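## Task

Carry plate B33 into the nest called OUT so it rests flat between the nest's locators, with its well A1 in the nest corner labelled A1. Plates B38, B83, B88 and B30 must stay exactly where they began. The result only counts if it stays in place without the robot holding it. Finish by opening the gripper and moving away.

## Robot and tools

ROBOT. One four-axis SCARA plate handler, a single arm. Its joints, base outward: lift (0.000 to 0.550 m), shoulder (-2.000 to 2.000 rad), elbow (-2.800 to 2.800 rad), wrist yaw (-12.566 to 12.566 rad). A parallel two-finger gripper is fixed level and can only rotate about vertical. Keep the elbow angle more than 0.4 rad away from 0, or the arm may fold and fault. Plates are recognised only by their ID labels; well A1 sits at the plate's clipped corner.

FRAMES. Scene frame: origin on the table surface beneath the arm base, +z up, +y to the left when facing +x. Gripper frame: fingers extend along +x and close along y. The controlled point, end_effector_position, is midway between the two rubber pads, roughly 2 to 3 cm back from the fingertips.

execute_actions(actions). actions is a list of actions run one after another; an empty list just returns the current state and images. Each action is a table of 0 to 15 rows, one row per control step (1/30 s); if fewer than 15 rows are given, the final row repeats to fill 15 steps. Each row is five numbers in [-1, 1]: dx, dy, dz, rz, opening. dx, dy, dz, rz are an offset (not a pose) from the gripper's measured pose at the beginning of that action, expressed in the gripper's own axes; every row refers to that same starting pose, not to the row before it. For the first action of a call the start is the pose in the latest result of this scene. Scale: 1.0 equals 0.6 m for dx/dy/dz and 180 degrees for rz; positive rz rotates from +x toward +y. opening is absolute, not an offset: +1 is fully open (0.140 m), -1 is closed (pads still 0.066 m apart). Going from open to closed needs about 0.6 s or more. At each step the commanded pose is clipped to at most 70 mm and 16 degrees from the measured pose, and after the action the arm continues at most to the last clipped pose, so large offsets need follow-up actions.

move(target, speed, blocking). target is one row of the same five numbers: an offset from the pose shown in this scene's most recent result that has one, in gripper axes, same scale; opening is absolute and is sent when the move begins. The hand follows a straight path, rotating the short way. speed is the path's peak in m/s, 0.002 to 0.5 (default 0.25); rotation is capped at twice that value in rad/s. Paths last 0.5 to 10 s; longer ones end short of target. The path ignores obstacles, and the hand can lag, drift or overshoot speed, mostly with the arm nearly straight. Faster contact and deeper targets past contact mean harder pushes. With blocking=false the result arrives after 0.5 s while the arm keeps going; until a result shows the move ended, rows and new moves are rejected, so call wait or stop. The extra "move:" line gives the ending (done, off_target, moving, held, fault), which limits acted (paced: the pose sent was clipped; held: a check blocked some steps, after which the arm may run much faster than speed) and the distance left to target.

wait(seconds): 0 to 10 s; the arm keeps its last command, a running move continues and the wait returns early when it ends. stop(): brakes a running move (needs room, more when fast); the fingers carry on. zoom_image(camera, region): a closer look at part of a camera's latest image; region is [x0, y0, x1, y1] in pixels from the top-left, at most 504 by 504. finished_scene(scene): ends the current scene by its number, irreversibly; the goal must already hold and keep holding.

RESULTS. The state gives end_effector_position (m) and end_effector_quat_wxyz in the scene frame; the printed position may be slightly wrong, more at long reach. Joint positions list lift, shoulder, elbow, wrist yaw, then the pad gap in metres. grip_measured is the finger opening on the command scale (readings may be off by about 1 mm, constant within a scene). "Hand target" is where the controller is currently driving. A "pose unreachable" line means a clearance check altered or blocked the command. Action results list positions at some steps, with HELD where a row was partly held back. Images come from cam_head_left, cam_head_right and cam_wrist (each 504x504); calibration data (intrinsics, distortion, world-to-camera transforms) are supplied, and may be off by a few degrees and millimetres.

GRIPPING. To hold a plate, command an opening about 0.04 below grip_measured; a smaller gap grips more gently. Pads push up to about 18 N each; a fast close can squeeze harder. A held part may occasionally be jerked briefly.

AVOID. Joint load limits: lift 52.8 N, shoulder 7.92 N m, elbow 3.96 N m, wrist yaw 1.32 N m, including held weight; hitting one halts the arm for 10 s and drops the rest of the call. Long holding heats motors: MOTOR HOT appears from 85 °C, and at 100 °C an OVER-TEMPERATURE FAULT brakes the arm. Never knock or drop anything off the table, and avoid slips, slams, hard impacts and heavy pushing. Leave the other plates untouched. Repeating a small offset against something rigid does not press harder, but against something yielding it does.

Each tool is called after "Emit:" by a JSON object that holds its "name" and its "arguments".

## Session

Emit:
{"name": "execute_actions", "arguments": {"actions": []}}

Emit:
{"name": "zoom_image", "arguments": {"camera": "cam_head_left", "region": [0,0,504,504]}}

Scene clock: 0.00 s.
end_effector_position=(+0.4215, -0.5236, +0.1442) grip_measured=+1.00 end_effector_quat_wxyz=(+0.978, +0.000, +0.000, -0.208)
Joint positions: [ 0.139 -0.965  2.366 -1.818  0.14 ]
Hand target: +0.422, -0.524, +0.144; +0.978, +0.000, +0.000, -0.208

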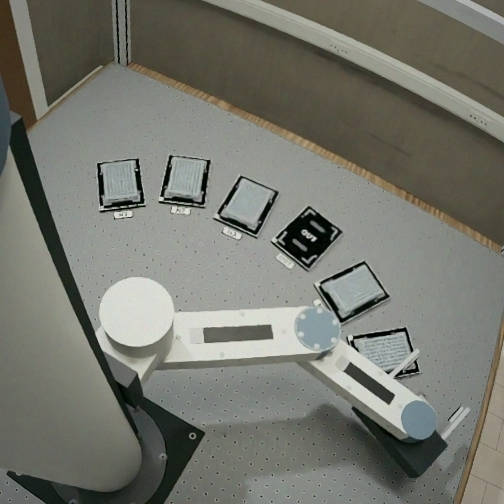

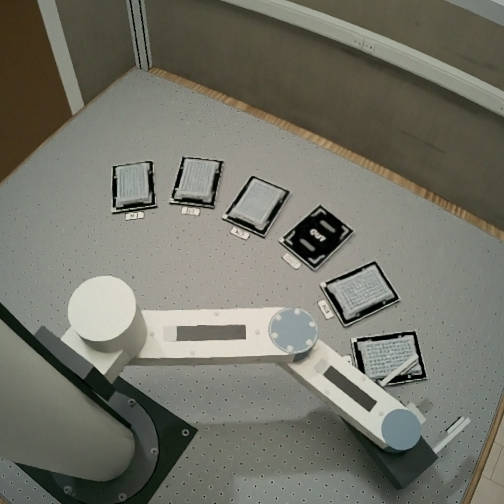

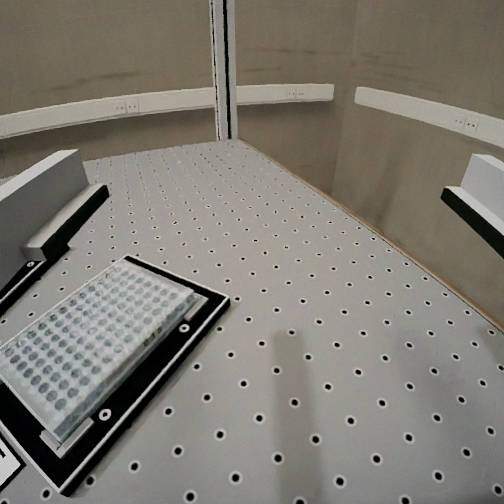

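Region (0, 0, 504, 504) of cam_head_left's 504x504 image, scaled by 1.000.

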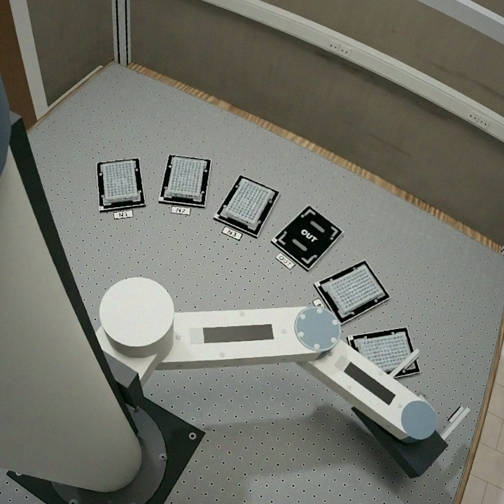

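Emit:
{"name": "zoom_image", "arguments": {"camera": "cam_head_left", "region": [85,130,225,240]}}

Emit:
{"name": "zoom_image", "arguments": {"camera": "cam_head_left", "region": [205,165,355,285]}}

Emit:
{"name": "zoom_image", "arguments": {"camera": "cam_head_right", "region": [300,250,450,400]}}

Region (85, 130, 225, 240) of cam_head_left's 504x504 image, scaled by 3.600, with more detail than that image has; it fills the top 396 rows of this view, and the rest is white.

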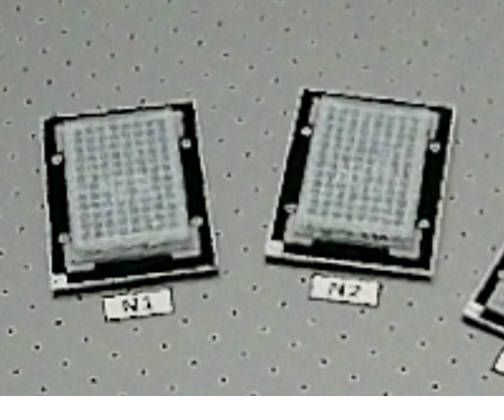

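Region (205, 165, 355, 285) of cam_head_left's 504x504 image, scaled by 3.360, with more detail than that image has; it fills the top 403 rows of this view, and the rest is white.

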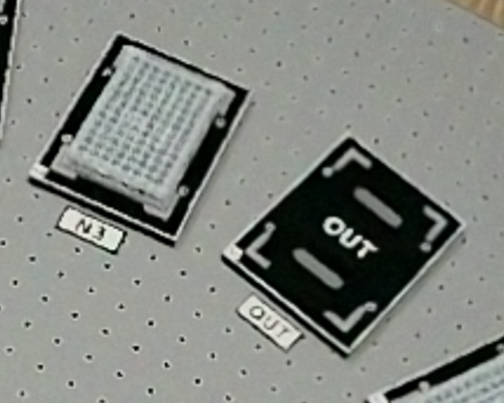

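Region (300, 250, 450, 400) of cam_head_right's 504x504 image, scaled by 3.360, with more detail than that image has.

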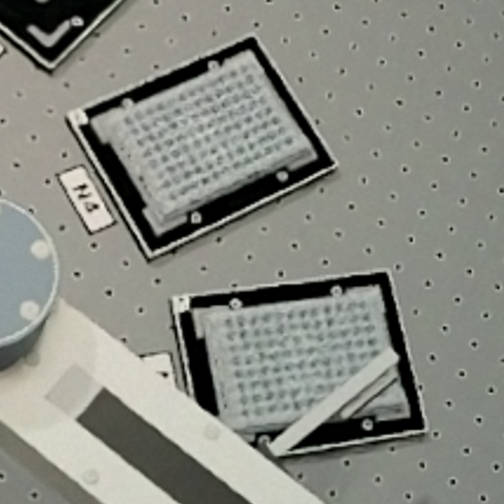

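Emit:
{"name": "move", "arguments": {"target": [-0.137,0.402,-0.09,-0.117,1], "speed": 0.4}}

Emit:
{"name": "zoom_image", "arguments": {"camera": "cam_wrist", "region": [60,150,460,400]}}

Scene clock: 22.37 s.
end_effector_position=(+0.4443, -0.2697, +0.0902) grip_measured=+1.00 end_effector_quat_wxyz=(+0.924, +0.000, +0.000, -0.383)
Joint positions: [ 0.085  0.16   0.953 -1.898  0.14 ]
Hand target: +0.444, -0.270, +0.090; +0.924, +0.000, +0.000, -0.383
Off the commanded pose: 0.000 m, 0 deg.
move: done; limits=paced
camera_calibration (this result's frames):
cam_wrist: T_world_to_cam=[[-0.701311, -0.712854, 0.00133288, 0.128711], [-0.429982, 0.421527, -0.798392, 0.363587], [0.568575, -0.560495, -0.602136, -0.253603], [0, 0, 0, 1]] pos_world=[0.390795, -0.203653, 0.13741]

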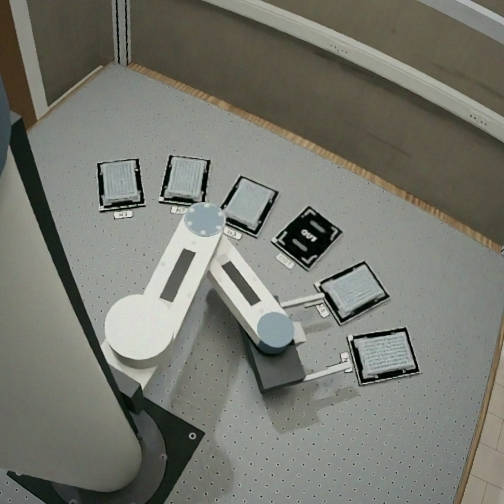

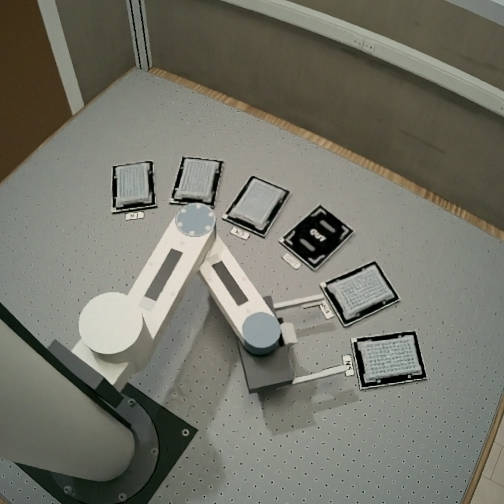

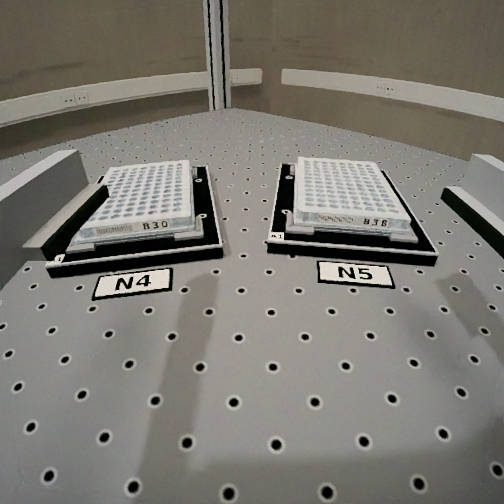

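Region (60, 150, 460, 400) of cam_wrist's 504x504 image, scaled by 1.260, with more detail than that image has; it fills the top 315 rows of this view, and the rest is white.

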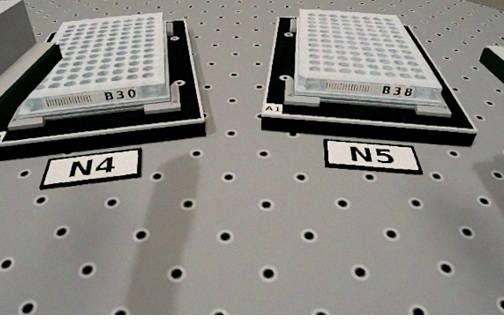

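Emit:
{"name": "move", "arguments": {"target": [-0.317,0.55,0,0.333,1], "speed": 0.5}}

Emit:
{"name": "zoom_image", "arguments": {"camera": "cam_wrist", "region": [60,130,460,330]}}

Scene clock: 29.40 s.
end_effector_position=(+0.5431, +0.0983, +0.0902) grip_measured=+1.00 end_effector_quat_wxyz=(+0.991, +0.000, +0.000, +0.130)
Joint positions: [ 0.085  1.207  0.952 -1.898  0.14 ]
Hand target: +0.543, +0.098, +0.090; +0.992, +0.000, +0.000, +0.130
Off the commanded pose: 0.000 m, 0 deg.
move: done
camera_calibration (this result's frames):
cam_wrist: T_world_to_cam=[[0.266255, -0.963902, 0.00133288, -0.0405044], [-0.580118, -0.161348, -0.798392, 0.389771], [0.769787, 0.211803, -0.602136, -0.28869], [0, 0, 0, 1]] pos_world=[0.459127, 0.0849917, 0.137414]

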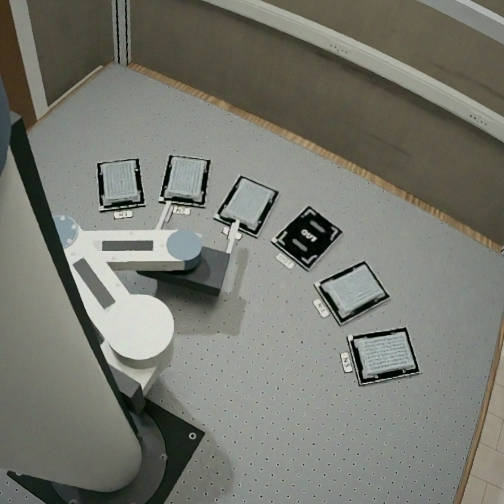

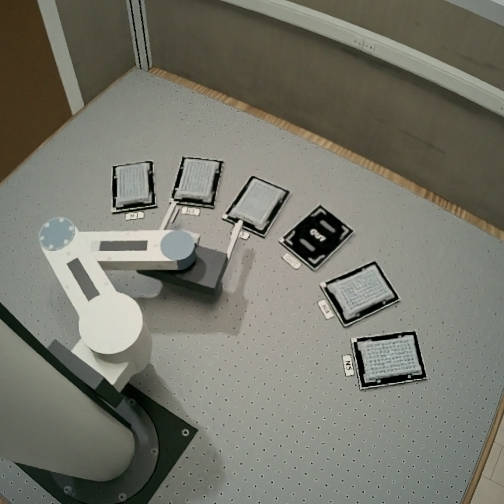

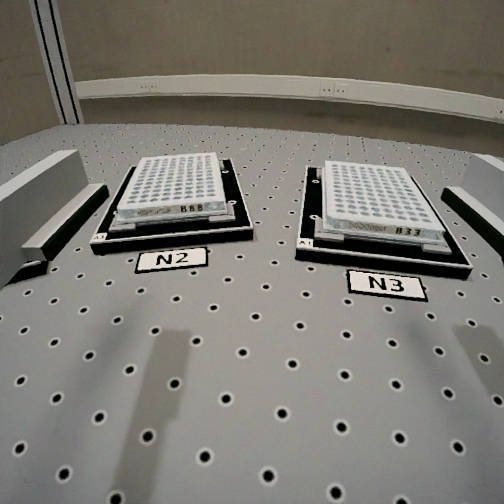

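Region (60, 130, 460, 330) of cam_wrist's 504x504 image, scaled by 1.260, with more detail than that image has.

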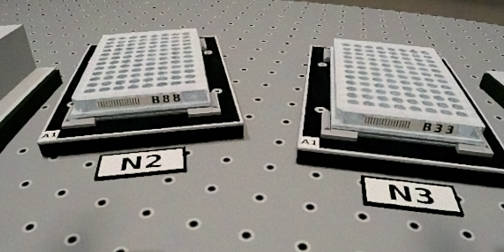

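Emit:
{"name": "move", "arguments": {"target": [-0.028,-0.35,0,-0.167,1], "speed": 0.5}}

Emit:
{"name": "zoom_image", "arguments": {"camera": "cam_wrist", "region": [140,130,392,340]}}

Emit:
{"name": "move", "arguments": {"target": [-0.038,0.228,0,0.1056,1], "speed": 0.5}}

Emit:
{"name": "zoom_image", "arguments": {"camera": "cam_wrist", "region": [140,130,392,340]}}

Scene clock: 39.80 s.
end_effector_position=(+0.5812, -0.1090, +0.0902) grip_measured=+1.00 end_effector_quat_wxyz=(+0.991, +0.000, +0.000, -0.131)
Joint positions: [ 0.085  0.623  1.13  -2.017  0.14 ]
Hand target: +0.581, -0.109, +0.090; +0.991, +0.000, +0.000, -0.131
Off the commanded pose: 0.000 m, 0 deg.
move: done
camera_calibration (this result's frames):
cam_wrist: T_world_to_cam=[[-0.252345, -0.967636, 0.00133288, 0.0505744], [-0.582918, 0.150916, -0.798392, 0.414075], [0.772352, -0.202247, -0.602136, -0.320717], [0, 0, 0, 1]] pos_world=[0.501841, -0.0784172, 0.137412]

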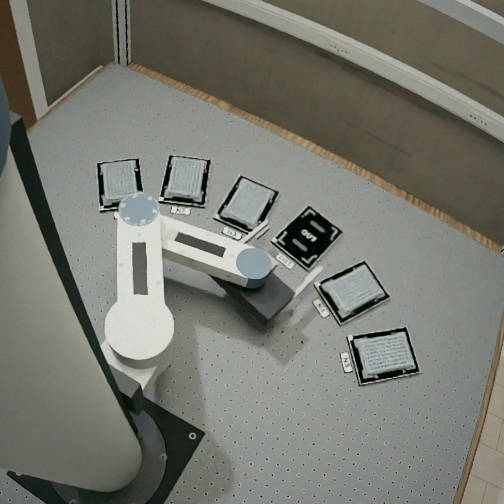

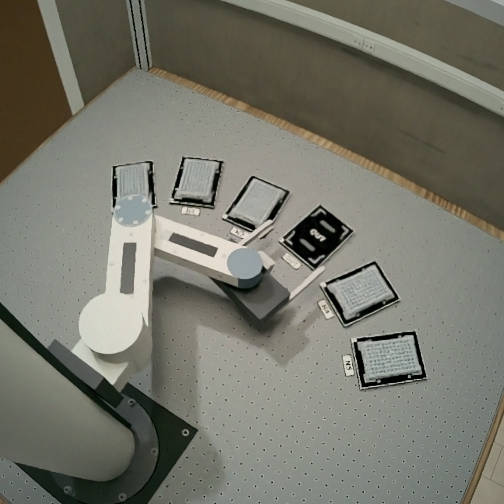

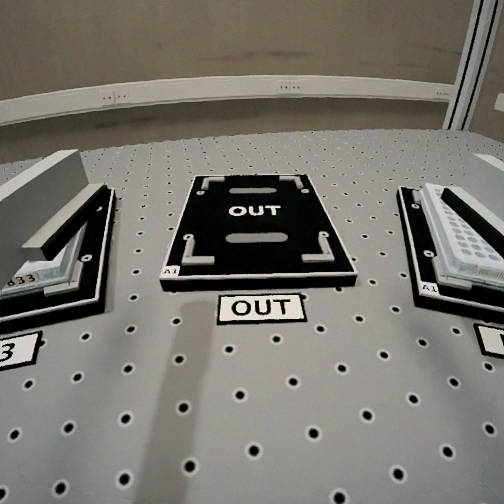

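Region (140, 130, 392, 340) of cam_wrist's 504x504 image, scaled by 2.000, with more detail than that image has.

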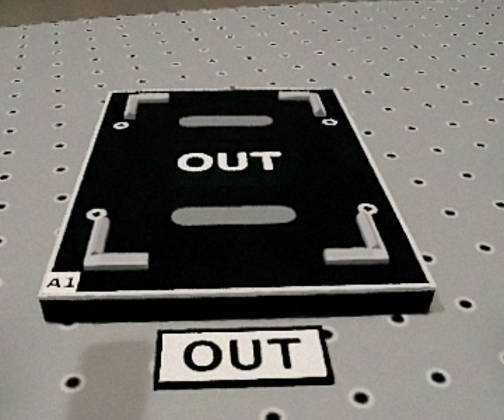

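Scene clock: 40.60 s.
end_effector_position=(+0.5947, +0.0293, +0.0902) grip_measured=+1.00 end_effector_quat_wxyz=(+0.999, +0.000, +0.000, +0.035)
Joint positions: [ 0.085  0.954  1.131 -2.017  0.14 ]
Hand target: +0.595, +0.029, +0.090; +0.999, +0.000, +0.000, +0.034
Off the commanded pose: 0.000 m, 0 deg.
move: done
camera_calibration (this result's frames):
cam_wrist: T_world_to_cam=[[0.0772775, -0.997009, 0.00133288, -0.00743654], [-0.600254, -0.0475926, -0.798392, 0.417248], [0.796068, 0.0608977, -0.602136, -0.325052], [0, 0, 0, 1]] pos_world=[0.509793, 0.0322386, 0.137412]

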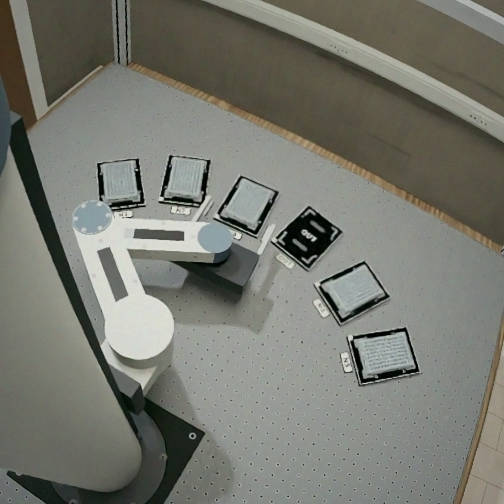

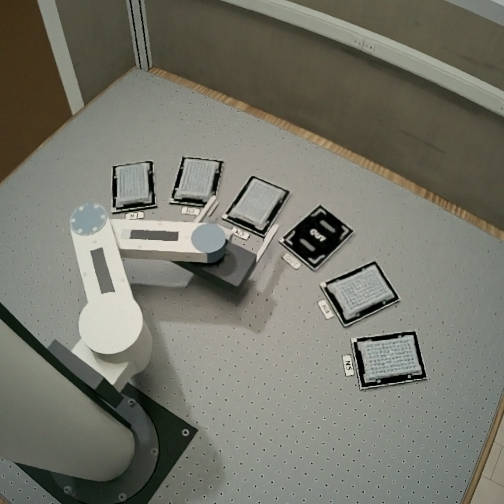

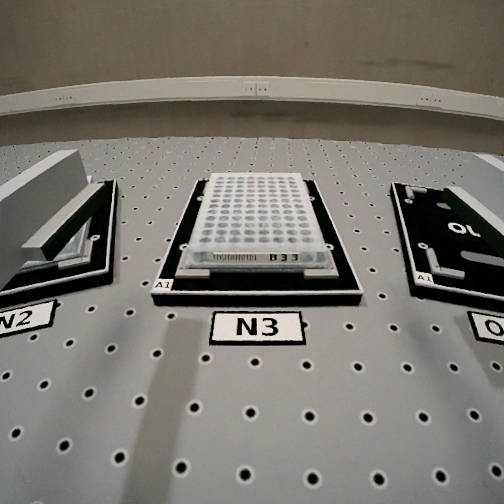

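Region (140, 130, 392, 340) of cam_wrist's 504x504 image, scaled by 2.000, with more detail than that image has.

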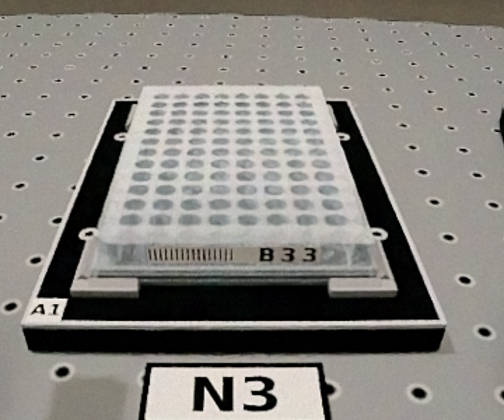

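Emit:
{"name": "move", "arguments": {"target": [0.213,0.0128,-0.05,0,0.2], "speed": 0.4}}

Emit:
{"name": "move", "arguments": {"target": [0,0,-0.058,0,0.2], "speed": 0.08}}

Scene clock: 55.40 s.
end_effector_position=(+0.7217, +0.0458, +0.0602) grip_measured=+0.20 end_effector_quat_wxyz=(+0.999, +0.000, +0.000, +0.035)
Joint positions: [ 0.055  0.697  1.804 -2.431  0.11 ]
Hand target: +0.722, +0.046, +0.060; +0.999, +0.000, +0.000, +0.035
Off the commanded pose: 0.000 m, 0 deg.
move: done
camera_calibration (this result's frames):
cam_wrist: T_world_to_cam=[[0.0775114, -0.996991, 0.00133288, -0.000874656], [-0.600242, -0.0477334, -0.798392, 0.470272], [0.796053, 0.0610844, -0.602136, -0.445225], [0, 0, 0, 1]] pos_world=[0.636768, 0.048772, 0.107376]

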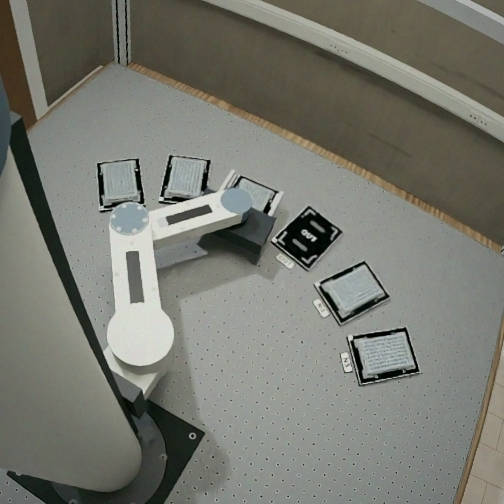

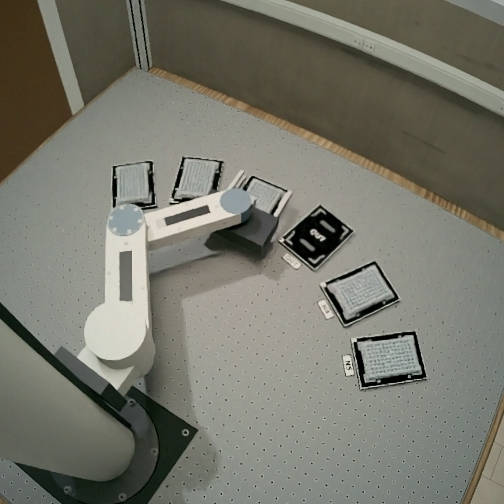

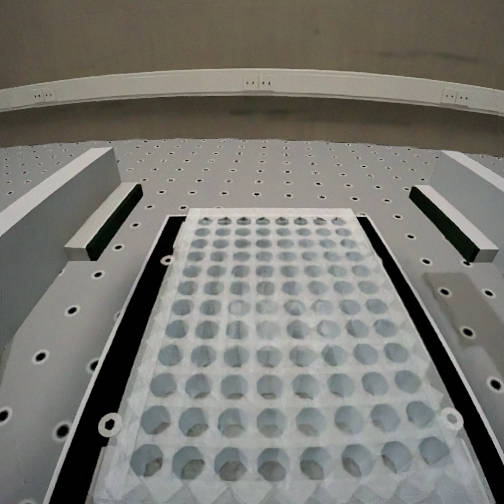

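Scene clock: 65.97 s.
end_effector_position=(+0.7217, +0.0458, +0.0275) grip_measured=+0.20 end_effector_quat_wxyz=(+0.999, +0.000, +0.000, +0.035)
Joint positions: [ 0.023  0.697  1.803 -2.431  0.11 ]
Hand target: +0.722, +0.046, +0.027; +0.999, +0.000, +0.000, +0.035
Off the commanded pose: 0.002 m, 0 deg.
TORQUE FAULT: the external load on joint 1 (lift) reached its load limit, and the arm stopped for 10 seconds. That time counts as 20 of the actions that you can send in this scene. The arm's remaining commands of this call were not run. The arm holds where it stopped, with its grip as last carried out, and accepts commands again: back off and push less far. The arm stops again, at the same cost, whenever a joint's load reaches its limit.
move: fault
camera_calibration (this result's frames):
cam_wrist: T_world_to_cam=[[0.077381, -0.997001, 0.00133288, -0.000733472], [-0.600249, -0.0476549, -0.798392, 0.444147], [0.796061, 0.0609803, -0.602136, -0.464879], [0, 0, 0, 1]] pos_world=[0.636728, 0.048783, 0.0746843]

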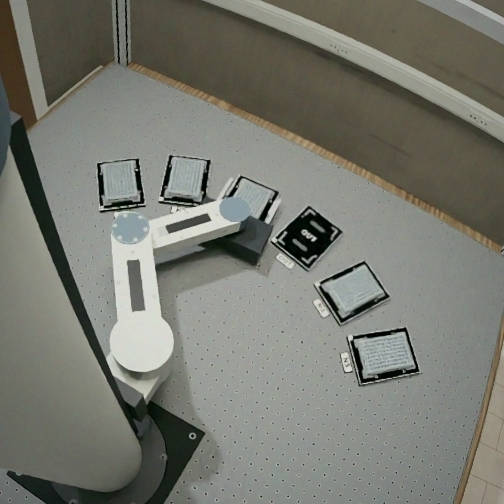

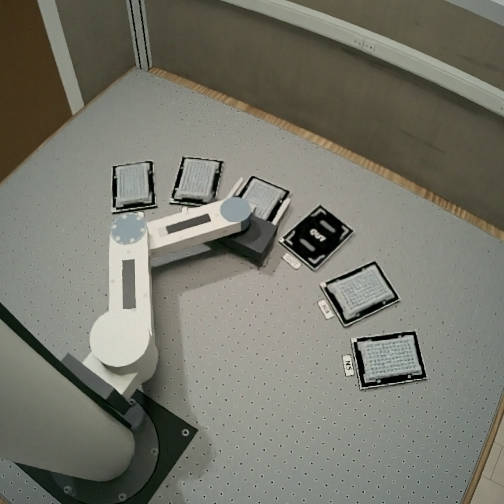

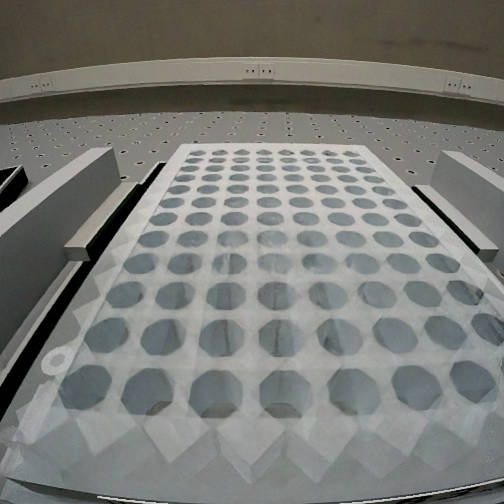

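Emit:
{"name": "execute_actions", "arguments": {"actions": [[[0,0,0.011,0,0.2]],[[-0.032,0.0005,0,0,-0.3]]]}}

Emit:
{"name": "execute_actions", "arguments": {"actions": [[[0,0,0,0,-0.4],[0,0,0,0,-0.42],[0,0,0,0,-0.44],[0,0,0,0,-0.46],[0,0,0,0,-0.48],[0,0,0,0,-0.5],[0,0,0,0,-0.52],[0,0,0,0,-0.54],[0,0,0,0,-0.56],[0,0,0,0,-0.58],[0,0,0,0,-0.6]]]}}

Scene clock: 78.40 s.
end_effector_position=(+0.7025, +0.0447, +0.0342) grip_measured=-0.30 end_effector_quat_wxyz=(+0.999, +0.000, +0.000, +0.034)
Joint positions: [ 0.029  0.749  1.687 -2.367  0.092]
Hand target: +0.703, +0.045, +0.034; +0.999, +0.000, +0.000, +0.035
Off the commanded pose: 0.000 m, 0 deg.
Step readings (end_effector_position; steps 1 to 15: 1st action; 16 to 30: 2nd action):
0: (+0.7217, +0.0458, +0.0275)
1: (+0.7217, +0.0458, +0.0275)
2: (+0.7217, +0.0458, +0.0283)
4: (+0.7217, +0.0458, +0.0337)
8: (+0.7217, +0.0458, +0.0342)
15: (+0.7217, +0.0458, +0.0342)
16: (+0.7216, +0.0458, +0.0342)
17: (+0.7202, +0.0456, +0.0342)
19: (+0.7111, +0.0449, +0.0342)
23: (+0.7025, +0.0447, +0.0342)
30: end_effector_position above
camera_calibration (this result's frames):
cam_wrist: T_world_to_cam=[[0.0770618, -0.997025, 0.00133288, -0.000124796], [-0.600264, -0.0474627, -0.798392, 0.437877], [0.796081, 0.0607255, -0.602136, -0.445534], [0, 0, 0, 1]] pos_world=[0.617533, 0.0477137, 0.0813255]

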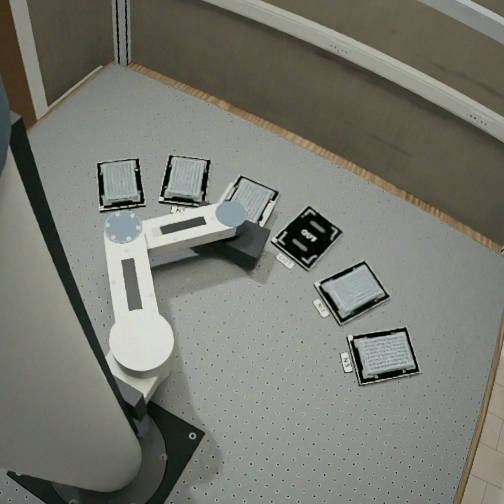

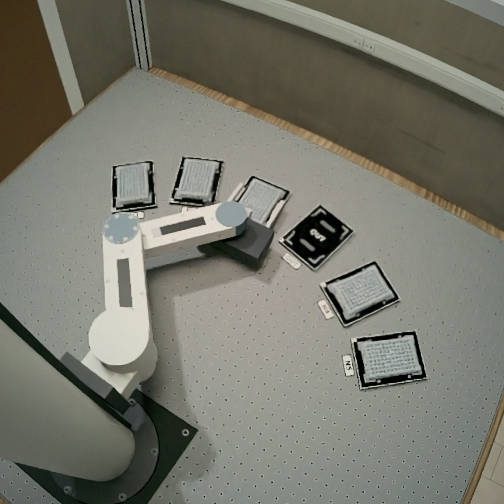

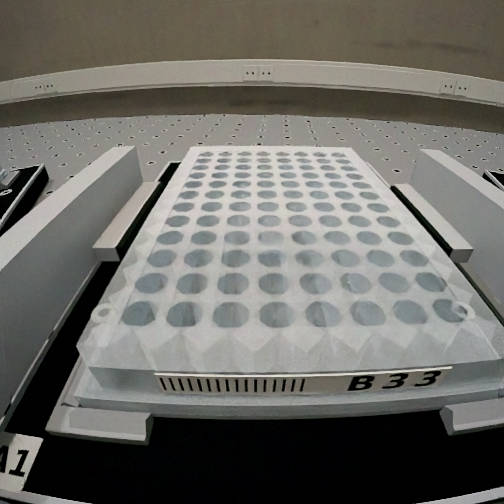

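Scene clock: 78.90 s.
end_effector_position=(+0.7025, +0.0448, +0.0342) grip_measured=-0.56 end_effector_quat_wxyz=(+0.999, +0.000, +0.000, +0.035)
Joint positions: [ 0.029  0.749  1.687 -2.367  0.082]
Hand target: +0.702, +0.045, +0.034; +0.999, +0.000, +0.000, +0.034
Off the commanded pose: 0.000 m, 0 deg.
Step readings (end_effector_position):
0: (+0.7025, +0.0447, +0.0342)
1: (+0.7025, +0.0447, +0.0342)
2: (+0.7025, +0.0447, +0.0342)
4: (+0.7025, +0.0447, +0.0342)
8: (+0.7025, +0.0447, +0.0342)
15: end_effector_position above
camera_calibration (this result's frames):
cam_wrist: T_world_to_cam=[[0.0775382, -0.996988, 0.00133288, -0.000375864], [-0.600241, -0.0477496, -0.798392, 0.437885], [0.796052, 0.0611058, -0.602136, -0.445546], [0, 0, 0, 1]] pos_world=[0.617543, 0.0477595, 0.0813255]

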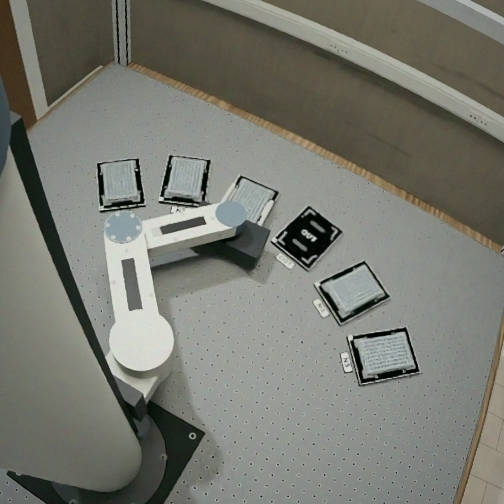

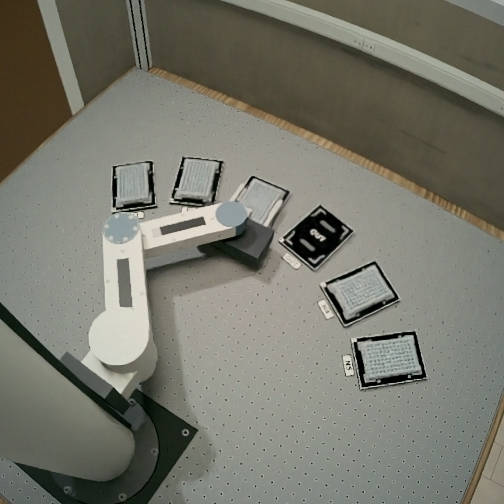

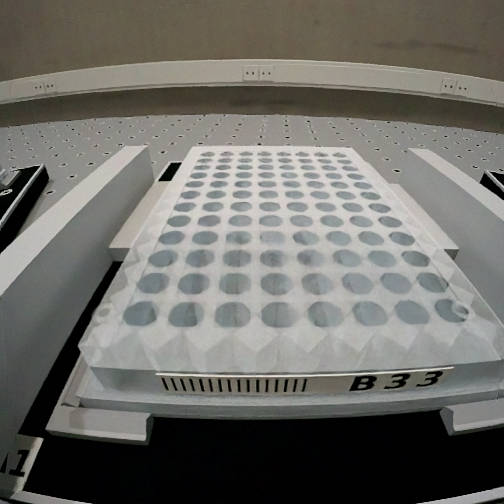

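Emit:
{"name": "move", "arguments": {"target": [0,0,0.02,0,-0.61], "speed": 0.05}}

Emit:
{"name": "move", "arguments": {"target": [-0.0232,-0.2925,0,-0.0944,-0.61]}}

Scene clock: 96.60 s.
end_effector_position=(+0.7025, +0.0448, +0.0462) grip_measured=-0.56 end_effector_quat_wxyz=(+0.999, +0.000, +0.000, +0.035)
Joint positions: [ 0.041  0.749  1.687 -2.367  0.082]
Hand target: +0.702, +0.045, +0.046; +0.999, +0.000, +0.000, +0.035
Off the commanded pose: 0.000 m, 0 deg.
move: done
camera_calibration (this result's frames):
cam_wrist: T_world_to_cam=[[0.0775958, -0.996984, 0.00133288, -0.000422136], [-0.600238, -0.0477843, -0.798392, 0.447497], [0.796048, 0.0611519, -0.602136, -0.438299], [0, 0, 0, 1]] pos_world=[0.617545, 0.0477652, 0.0933633]

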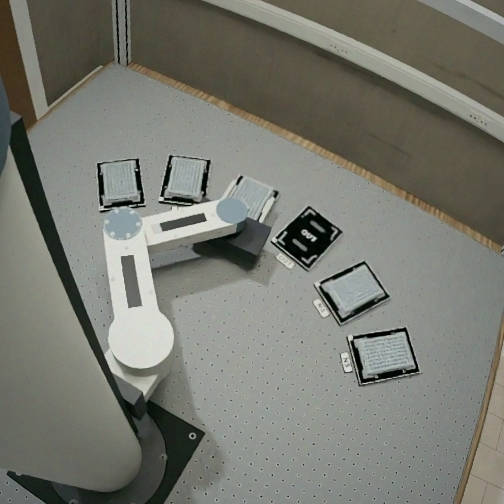

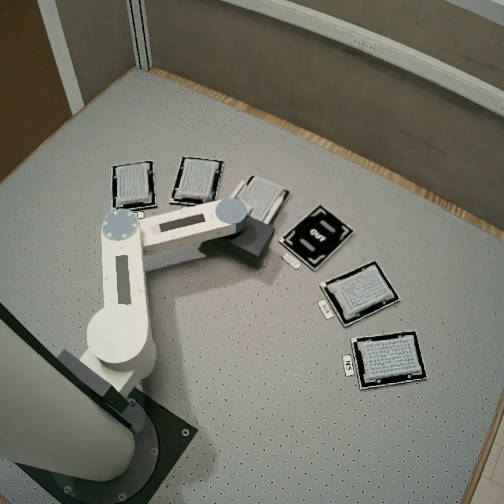

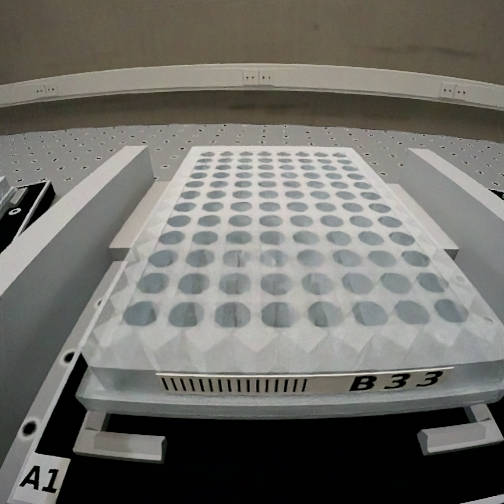

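Scene clock: 97.70 s.
end_effector_position=(+0.7008, -0.1314, +0.0462) grip_measured=-0.56 end_effector_quat_wxyz=(+0.994, +0.000, +0.000, -0.113)
Joint positions: [ 0.041  0.375  1.762 -2.365  0.082]
Hand target: +0.701, -0.131, +0.046; +0.994, +0.000, +0.000, -0.113
Off the commanded pose: 0.000 m, 0 deg.
move: done
camera_calibration (this result's frames):
cam_wrist: T_world_to_cam=[[-0.217492, -0.976061, 0.00133288, 0.0335605], [-0.587954, 0.129921, -0.798392, 0.452783], [0.779107, -0.174428, -0.602136, -0.445233], [0, 0, 0, 1]] pos_world=[0.620399, -0.10373, 0.0933632]

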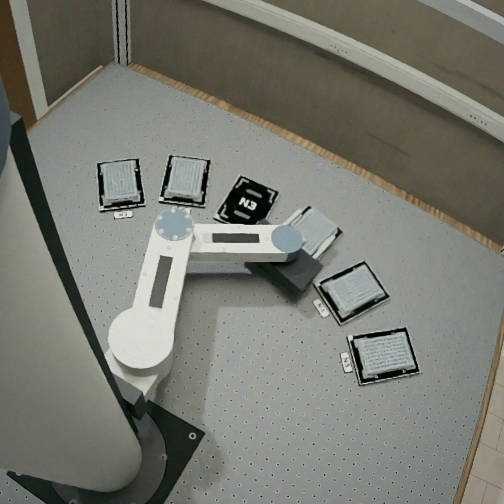

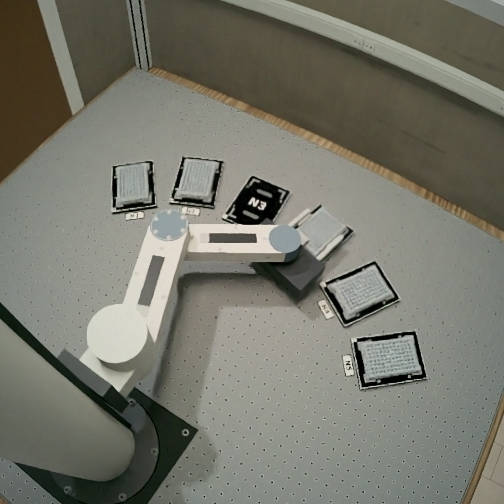

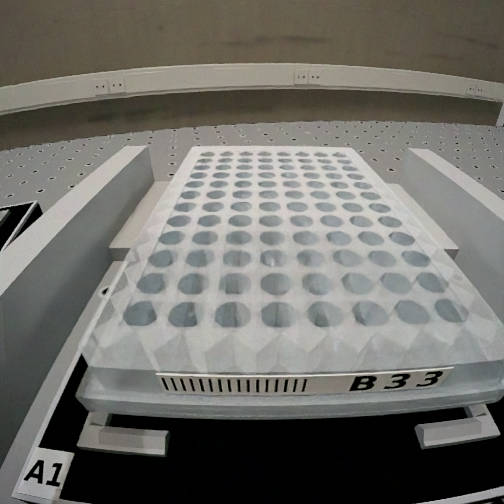

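About 1.3 mm forward.

Emit:
{"name": "execute_actions", "arguments": {"actions": [[[0.0022,0,0,0,-0.61]]]}}

Emit:
{"name": "move", "arguments": {"target": [0,0,-0.0195,0,-0.61], "speed": 0.015}}

Emit:
{"name": "execute_actions", "arguments": {"actions": [[[0,0,0,0,-0.1]]]}}

Scene clock: 104.93 s.
end_effector_position=(+0.7021, -0.1317, +0.0462) grip_measured=-0.56 end_effector_quat_wxyz=(+0.994, +0.000, +0.000, -0.113)
Joint positions: [ 0.041  0.372  1.77  -2.369  0.082]
Hand target: +0.702, -0.132, +0.046; +0.994, +0.000, +0.000, -0.113
Off the commanded pose: 0.000 m, 0 deg.
Step readings (end_effector_position):
0: (+0.7008, -0.1314, +0.0462)
1: (+0.7008, -0.1314, +0.0462)
2: (+0.7018, -0.1316, +0.0462)
4: (+0.7021, -0.1317, +0.0462)
8: (+0.7021, -0.1317, +0.0462)
15: end_effector_position above
camera_calibration (this result's frames):
cam_wrist: T_world_to_cam=[[-0.217284, -0.976108, 0.00133288, 0.0334349], [-0.587982, 0.129796, -0.798392, 0.453576], [0.779144, -0.174262, -0.602136, -0.446285], [0, 0, 0, 1]] pos_world=[0.621679, -0.104007, 0.0933632]

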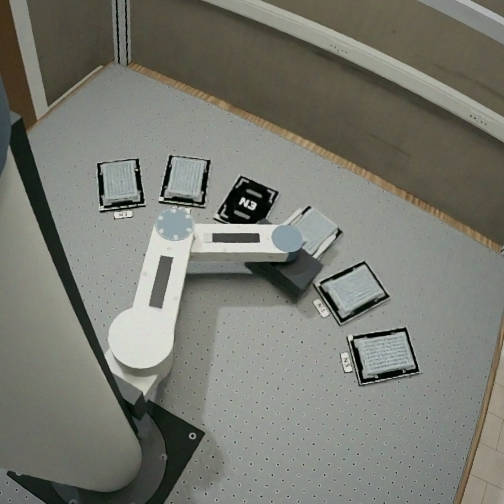

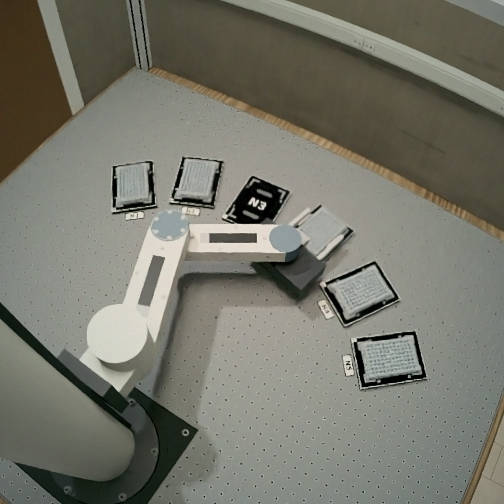

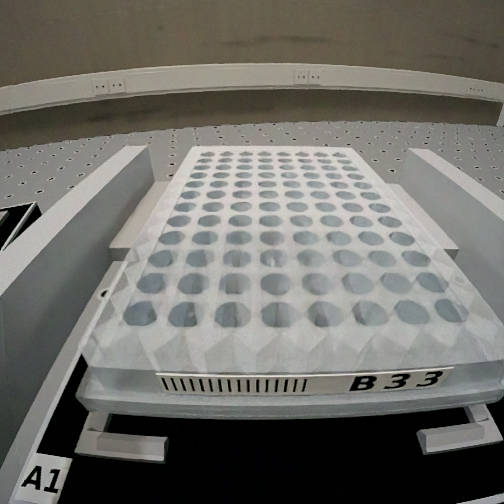

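Scene clock: 105.93 s.
end_effector_position=(+0.7021, -0.1316, +0.0345) grip_measured=-0.56 end_effector_quat_wxyz=(+0.994, +0.000, +0.000, -0.113)
Joint positions: [ 0.029  0.372  1.77  -2.369  0.082]
Hand target: +0.702, -0.132, +0.034; +0.994, +0.000, +0.000, -0.113
Off the commanded pose: 0.000 m, 0 deg.
move: done
camera_calibration (this result's frames):
cam_wrist: T_world_to_cam=[[-0.216721, -0.976233, 0.00133288, 0.0331486], [-0.588056, 0.129457, -0.798392, 0.444229], [0.779244, -0.173812, -0.602136, -0.453381], [0, 0, 0, 1]] pos_world=[0.62171, -0.103951, 0.0816284]

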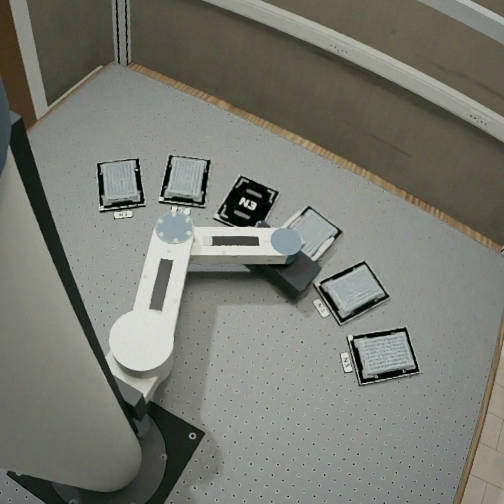

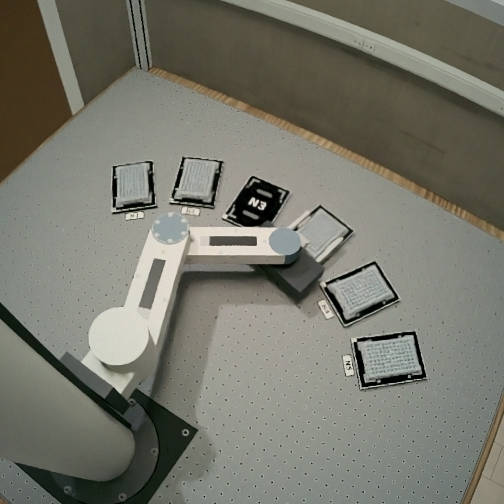

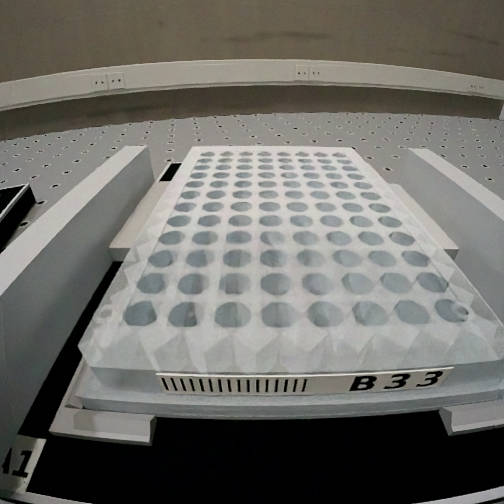

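Scene clock: 106.43 s.
end_effector_position=(+0.7021, -0.1316, +0.0345) grip_measured=-0.10 end_effector_quat_wxyz=(+0.994, +0.000, +0.000, -0.113)
Joint positions: [ 0.029  0.372  1.77  -2.369  0.099]
Hand target: +0.702, -0.132, +0.034; +0.994, +0.000, +0.000, -0.113
Off the commanded pose: 0.000 m, 0 deg.
Step readings (end_effector_position):
0: (+0.7021, -0.1316, +0.0345)
1: (+0.7021, -0.1316, +0.0345)
2: (+0.7021, -0.1316, +0.0345)
4: (+0.7021, -0.1316, +0.0345)
8: (+0.7021, -0.1316, +0.0345)
15: end_effector_position above
camera_calibration (this result's frames):
cam_wrist: T_world_to_cam=[[-0.216715, -0.976234, 0.00133288, 0.033145], [-0.588057, 0.129453, -0.798392, 0.44423], [0.779245, -0.173807, -0.602136, -0.453381], [0, 0, 0, 1]] pos_world=[0.62171, -0.103951, 0.0816284]

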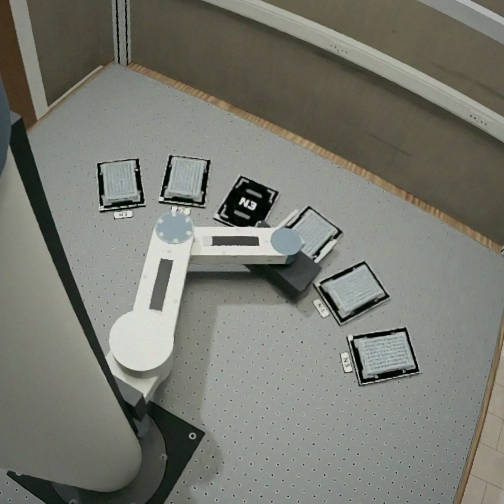

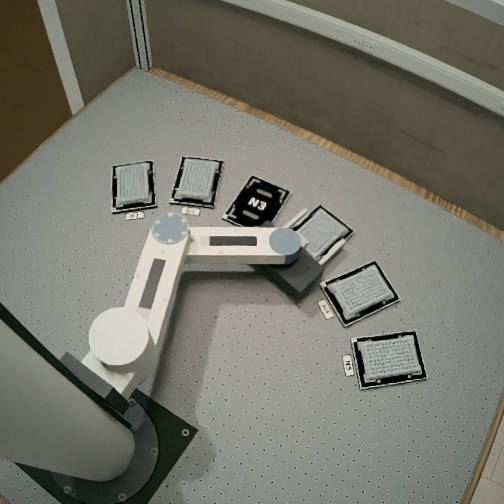

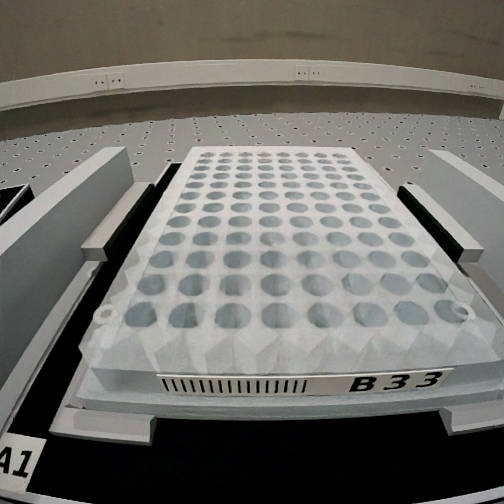

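Emit:
{"name": "move", "arguments": {"target": [-0.2,0,0.15,0,0.2], "speed": 0.4}}

Emit:
{"name": "finished_scene", "arguments": {"scene": 1}}

Scene clock: 112.90 s.
end_effector_position=(+0.5851, -0.1047, +0.1245) grip_measured=+0.20 end_effector_quat_wxyz=(+0.994, +0.000, +0.000, -0.113)
Joint positions: [ 0.12   0.619  1.143 -1.989  0.11 ]
Hand target: +0.585, -0.105, +0.124; +0.994, +0.000, +0.000, -0.113
Off the commanded pose: 0.000 m, 0 deg.
move: done
camera_calibration (this result's frames):
cam_wrist: T_world_to_cam=[[-0.217028, -0.976164, 0.00133288, 0.0341207], [-0.588016, 0.129642, -0.798392, 0.44384], [0.779189, -0.174058, -0.602136, -0.303312], [0, 0, 0, 1]] pos_world=[0.504728, -0.0770267, 0.171678]

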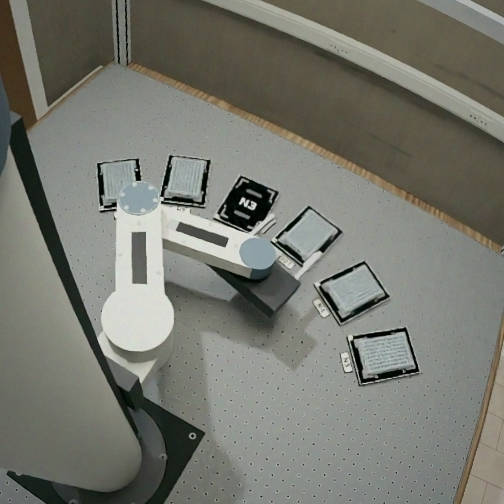

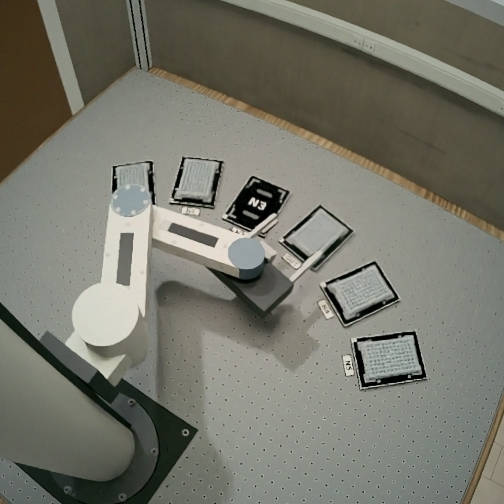

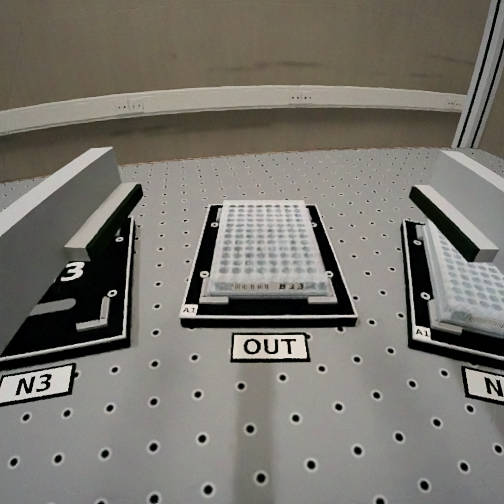

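The scene is finished: the task was done.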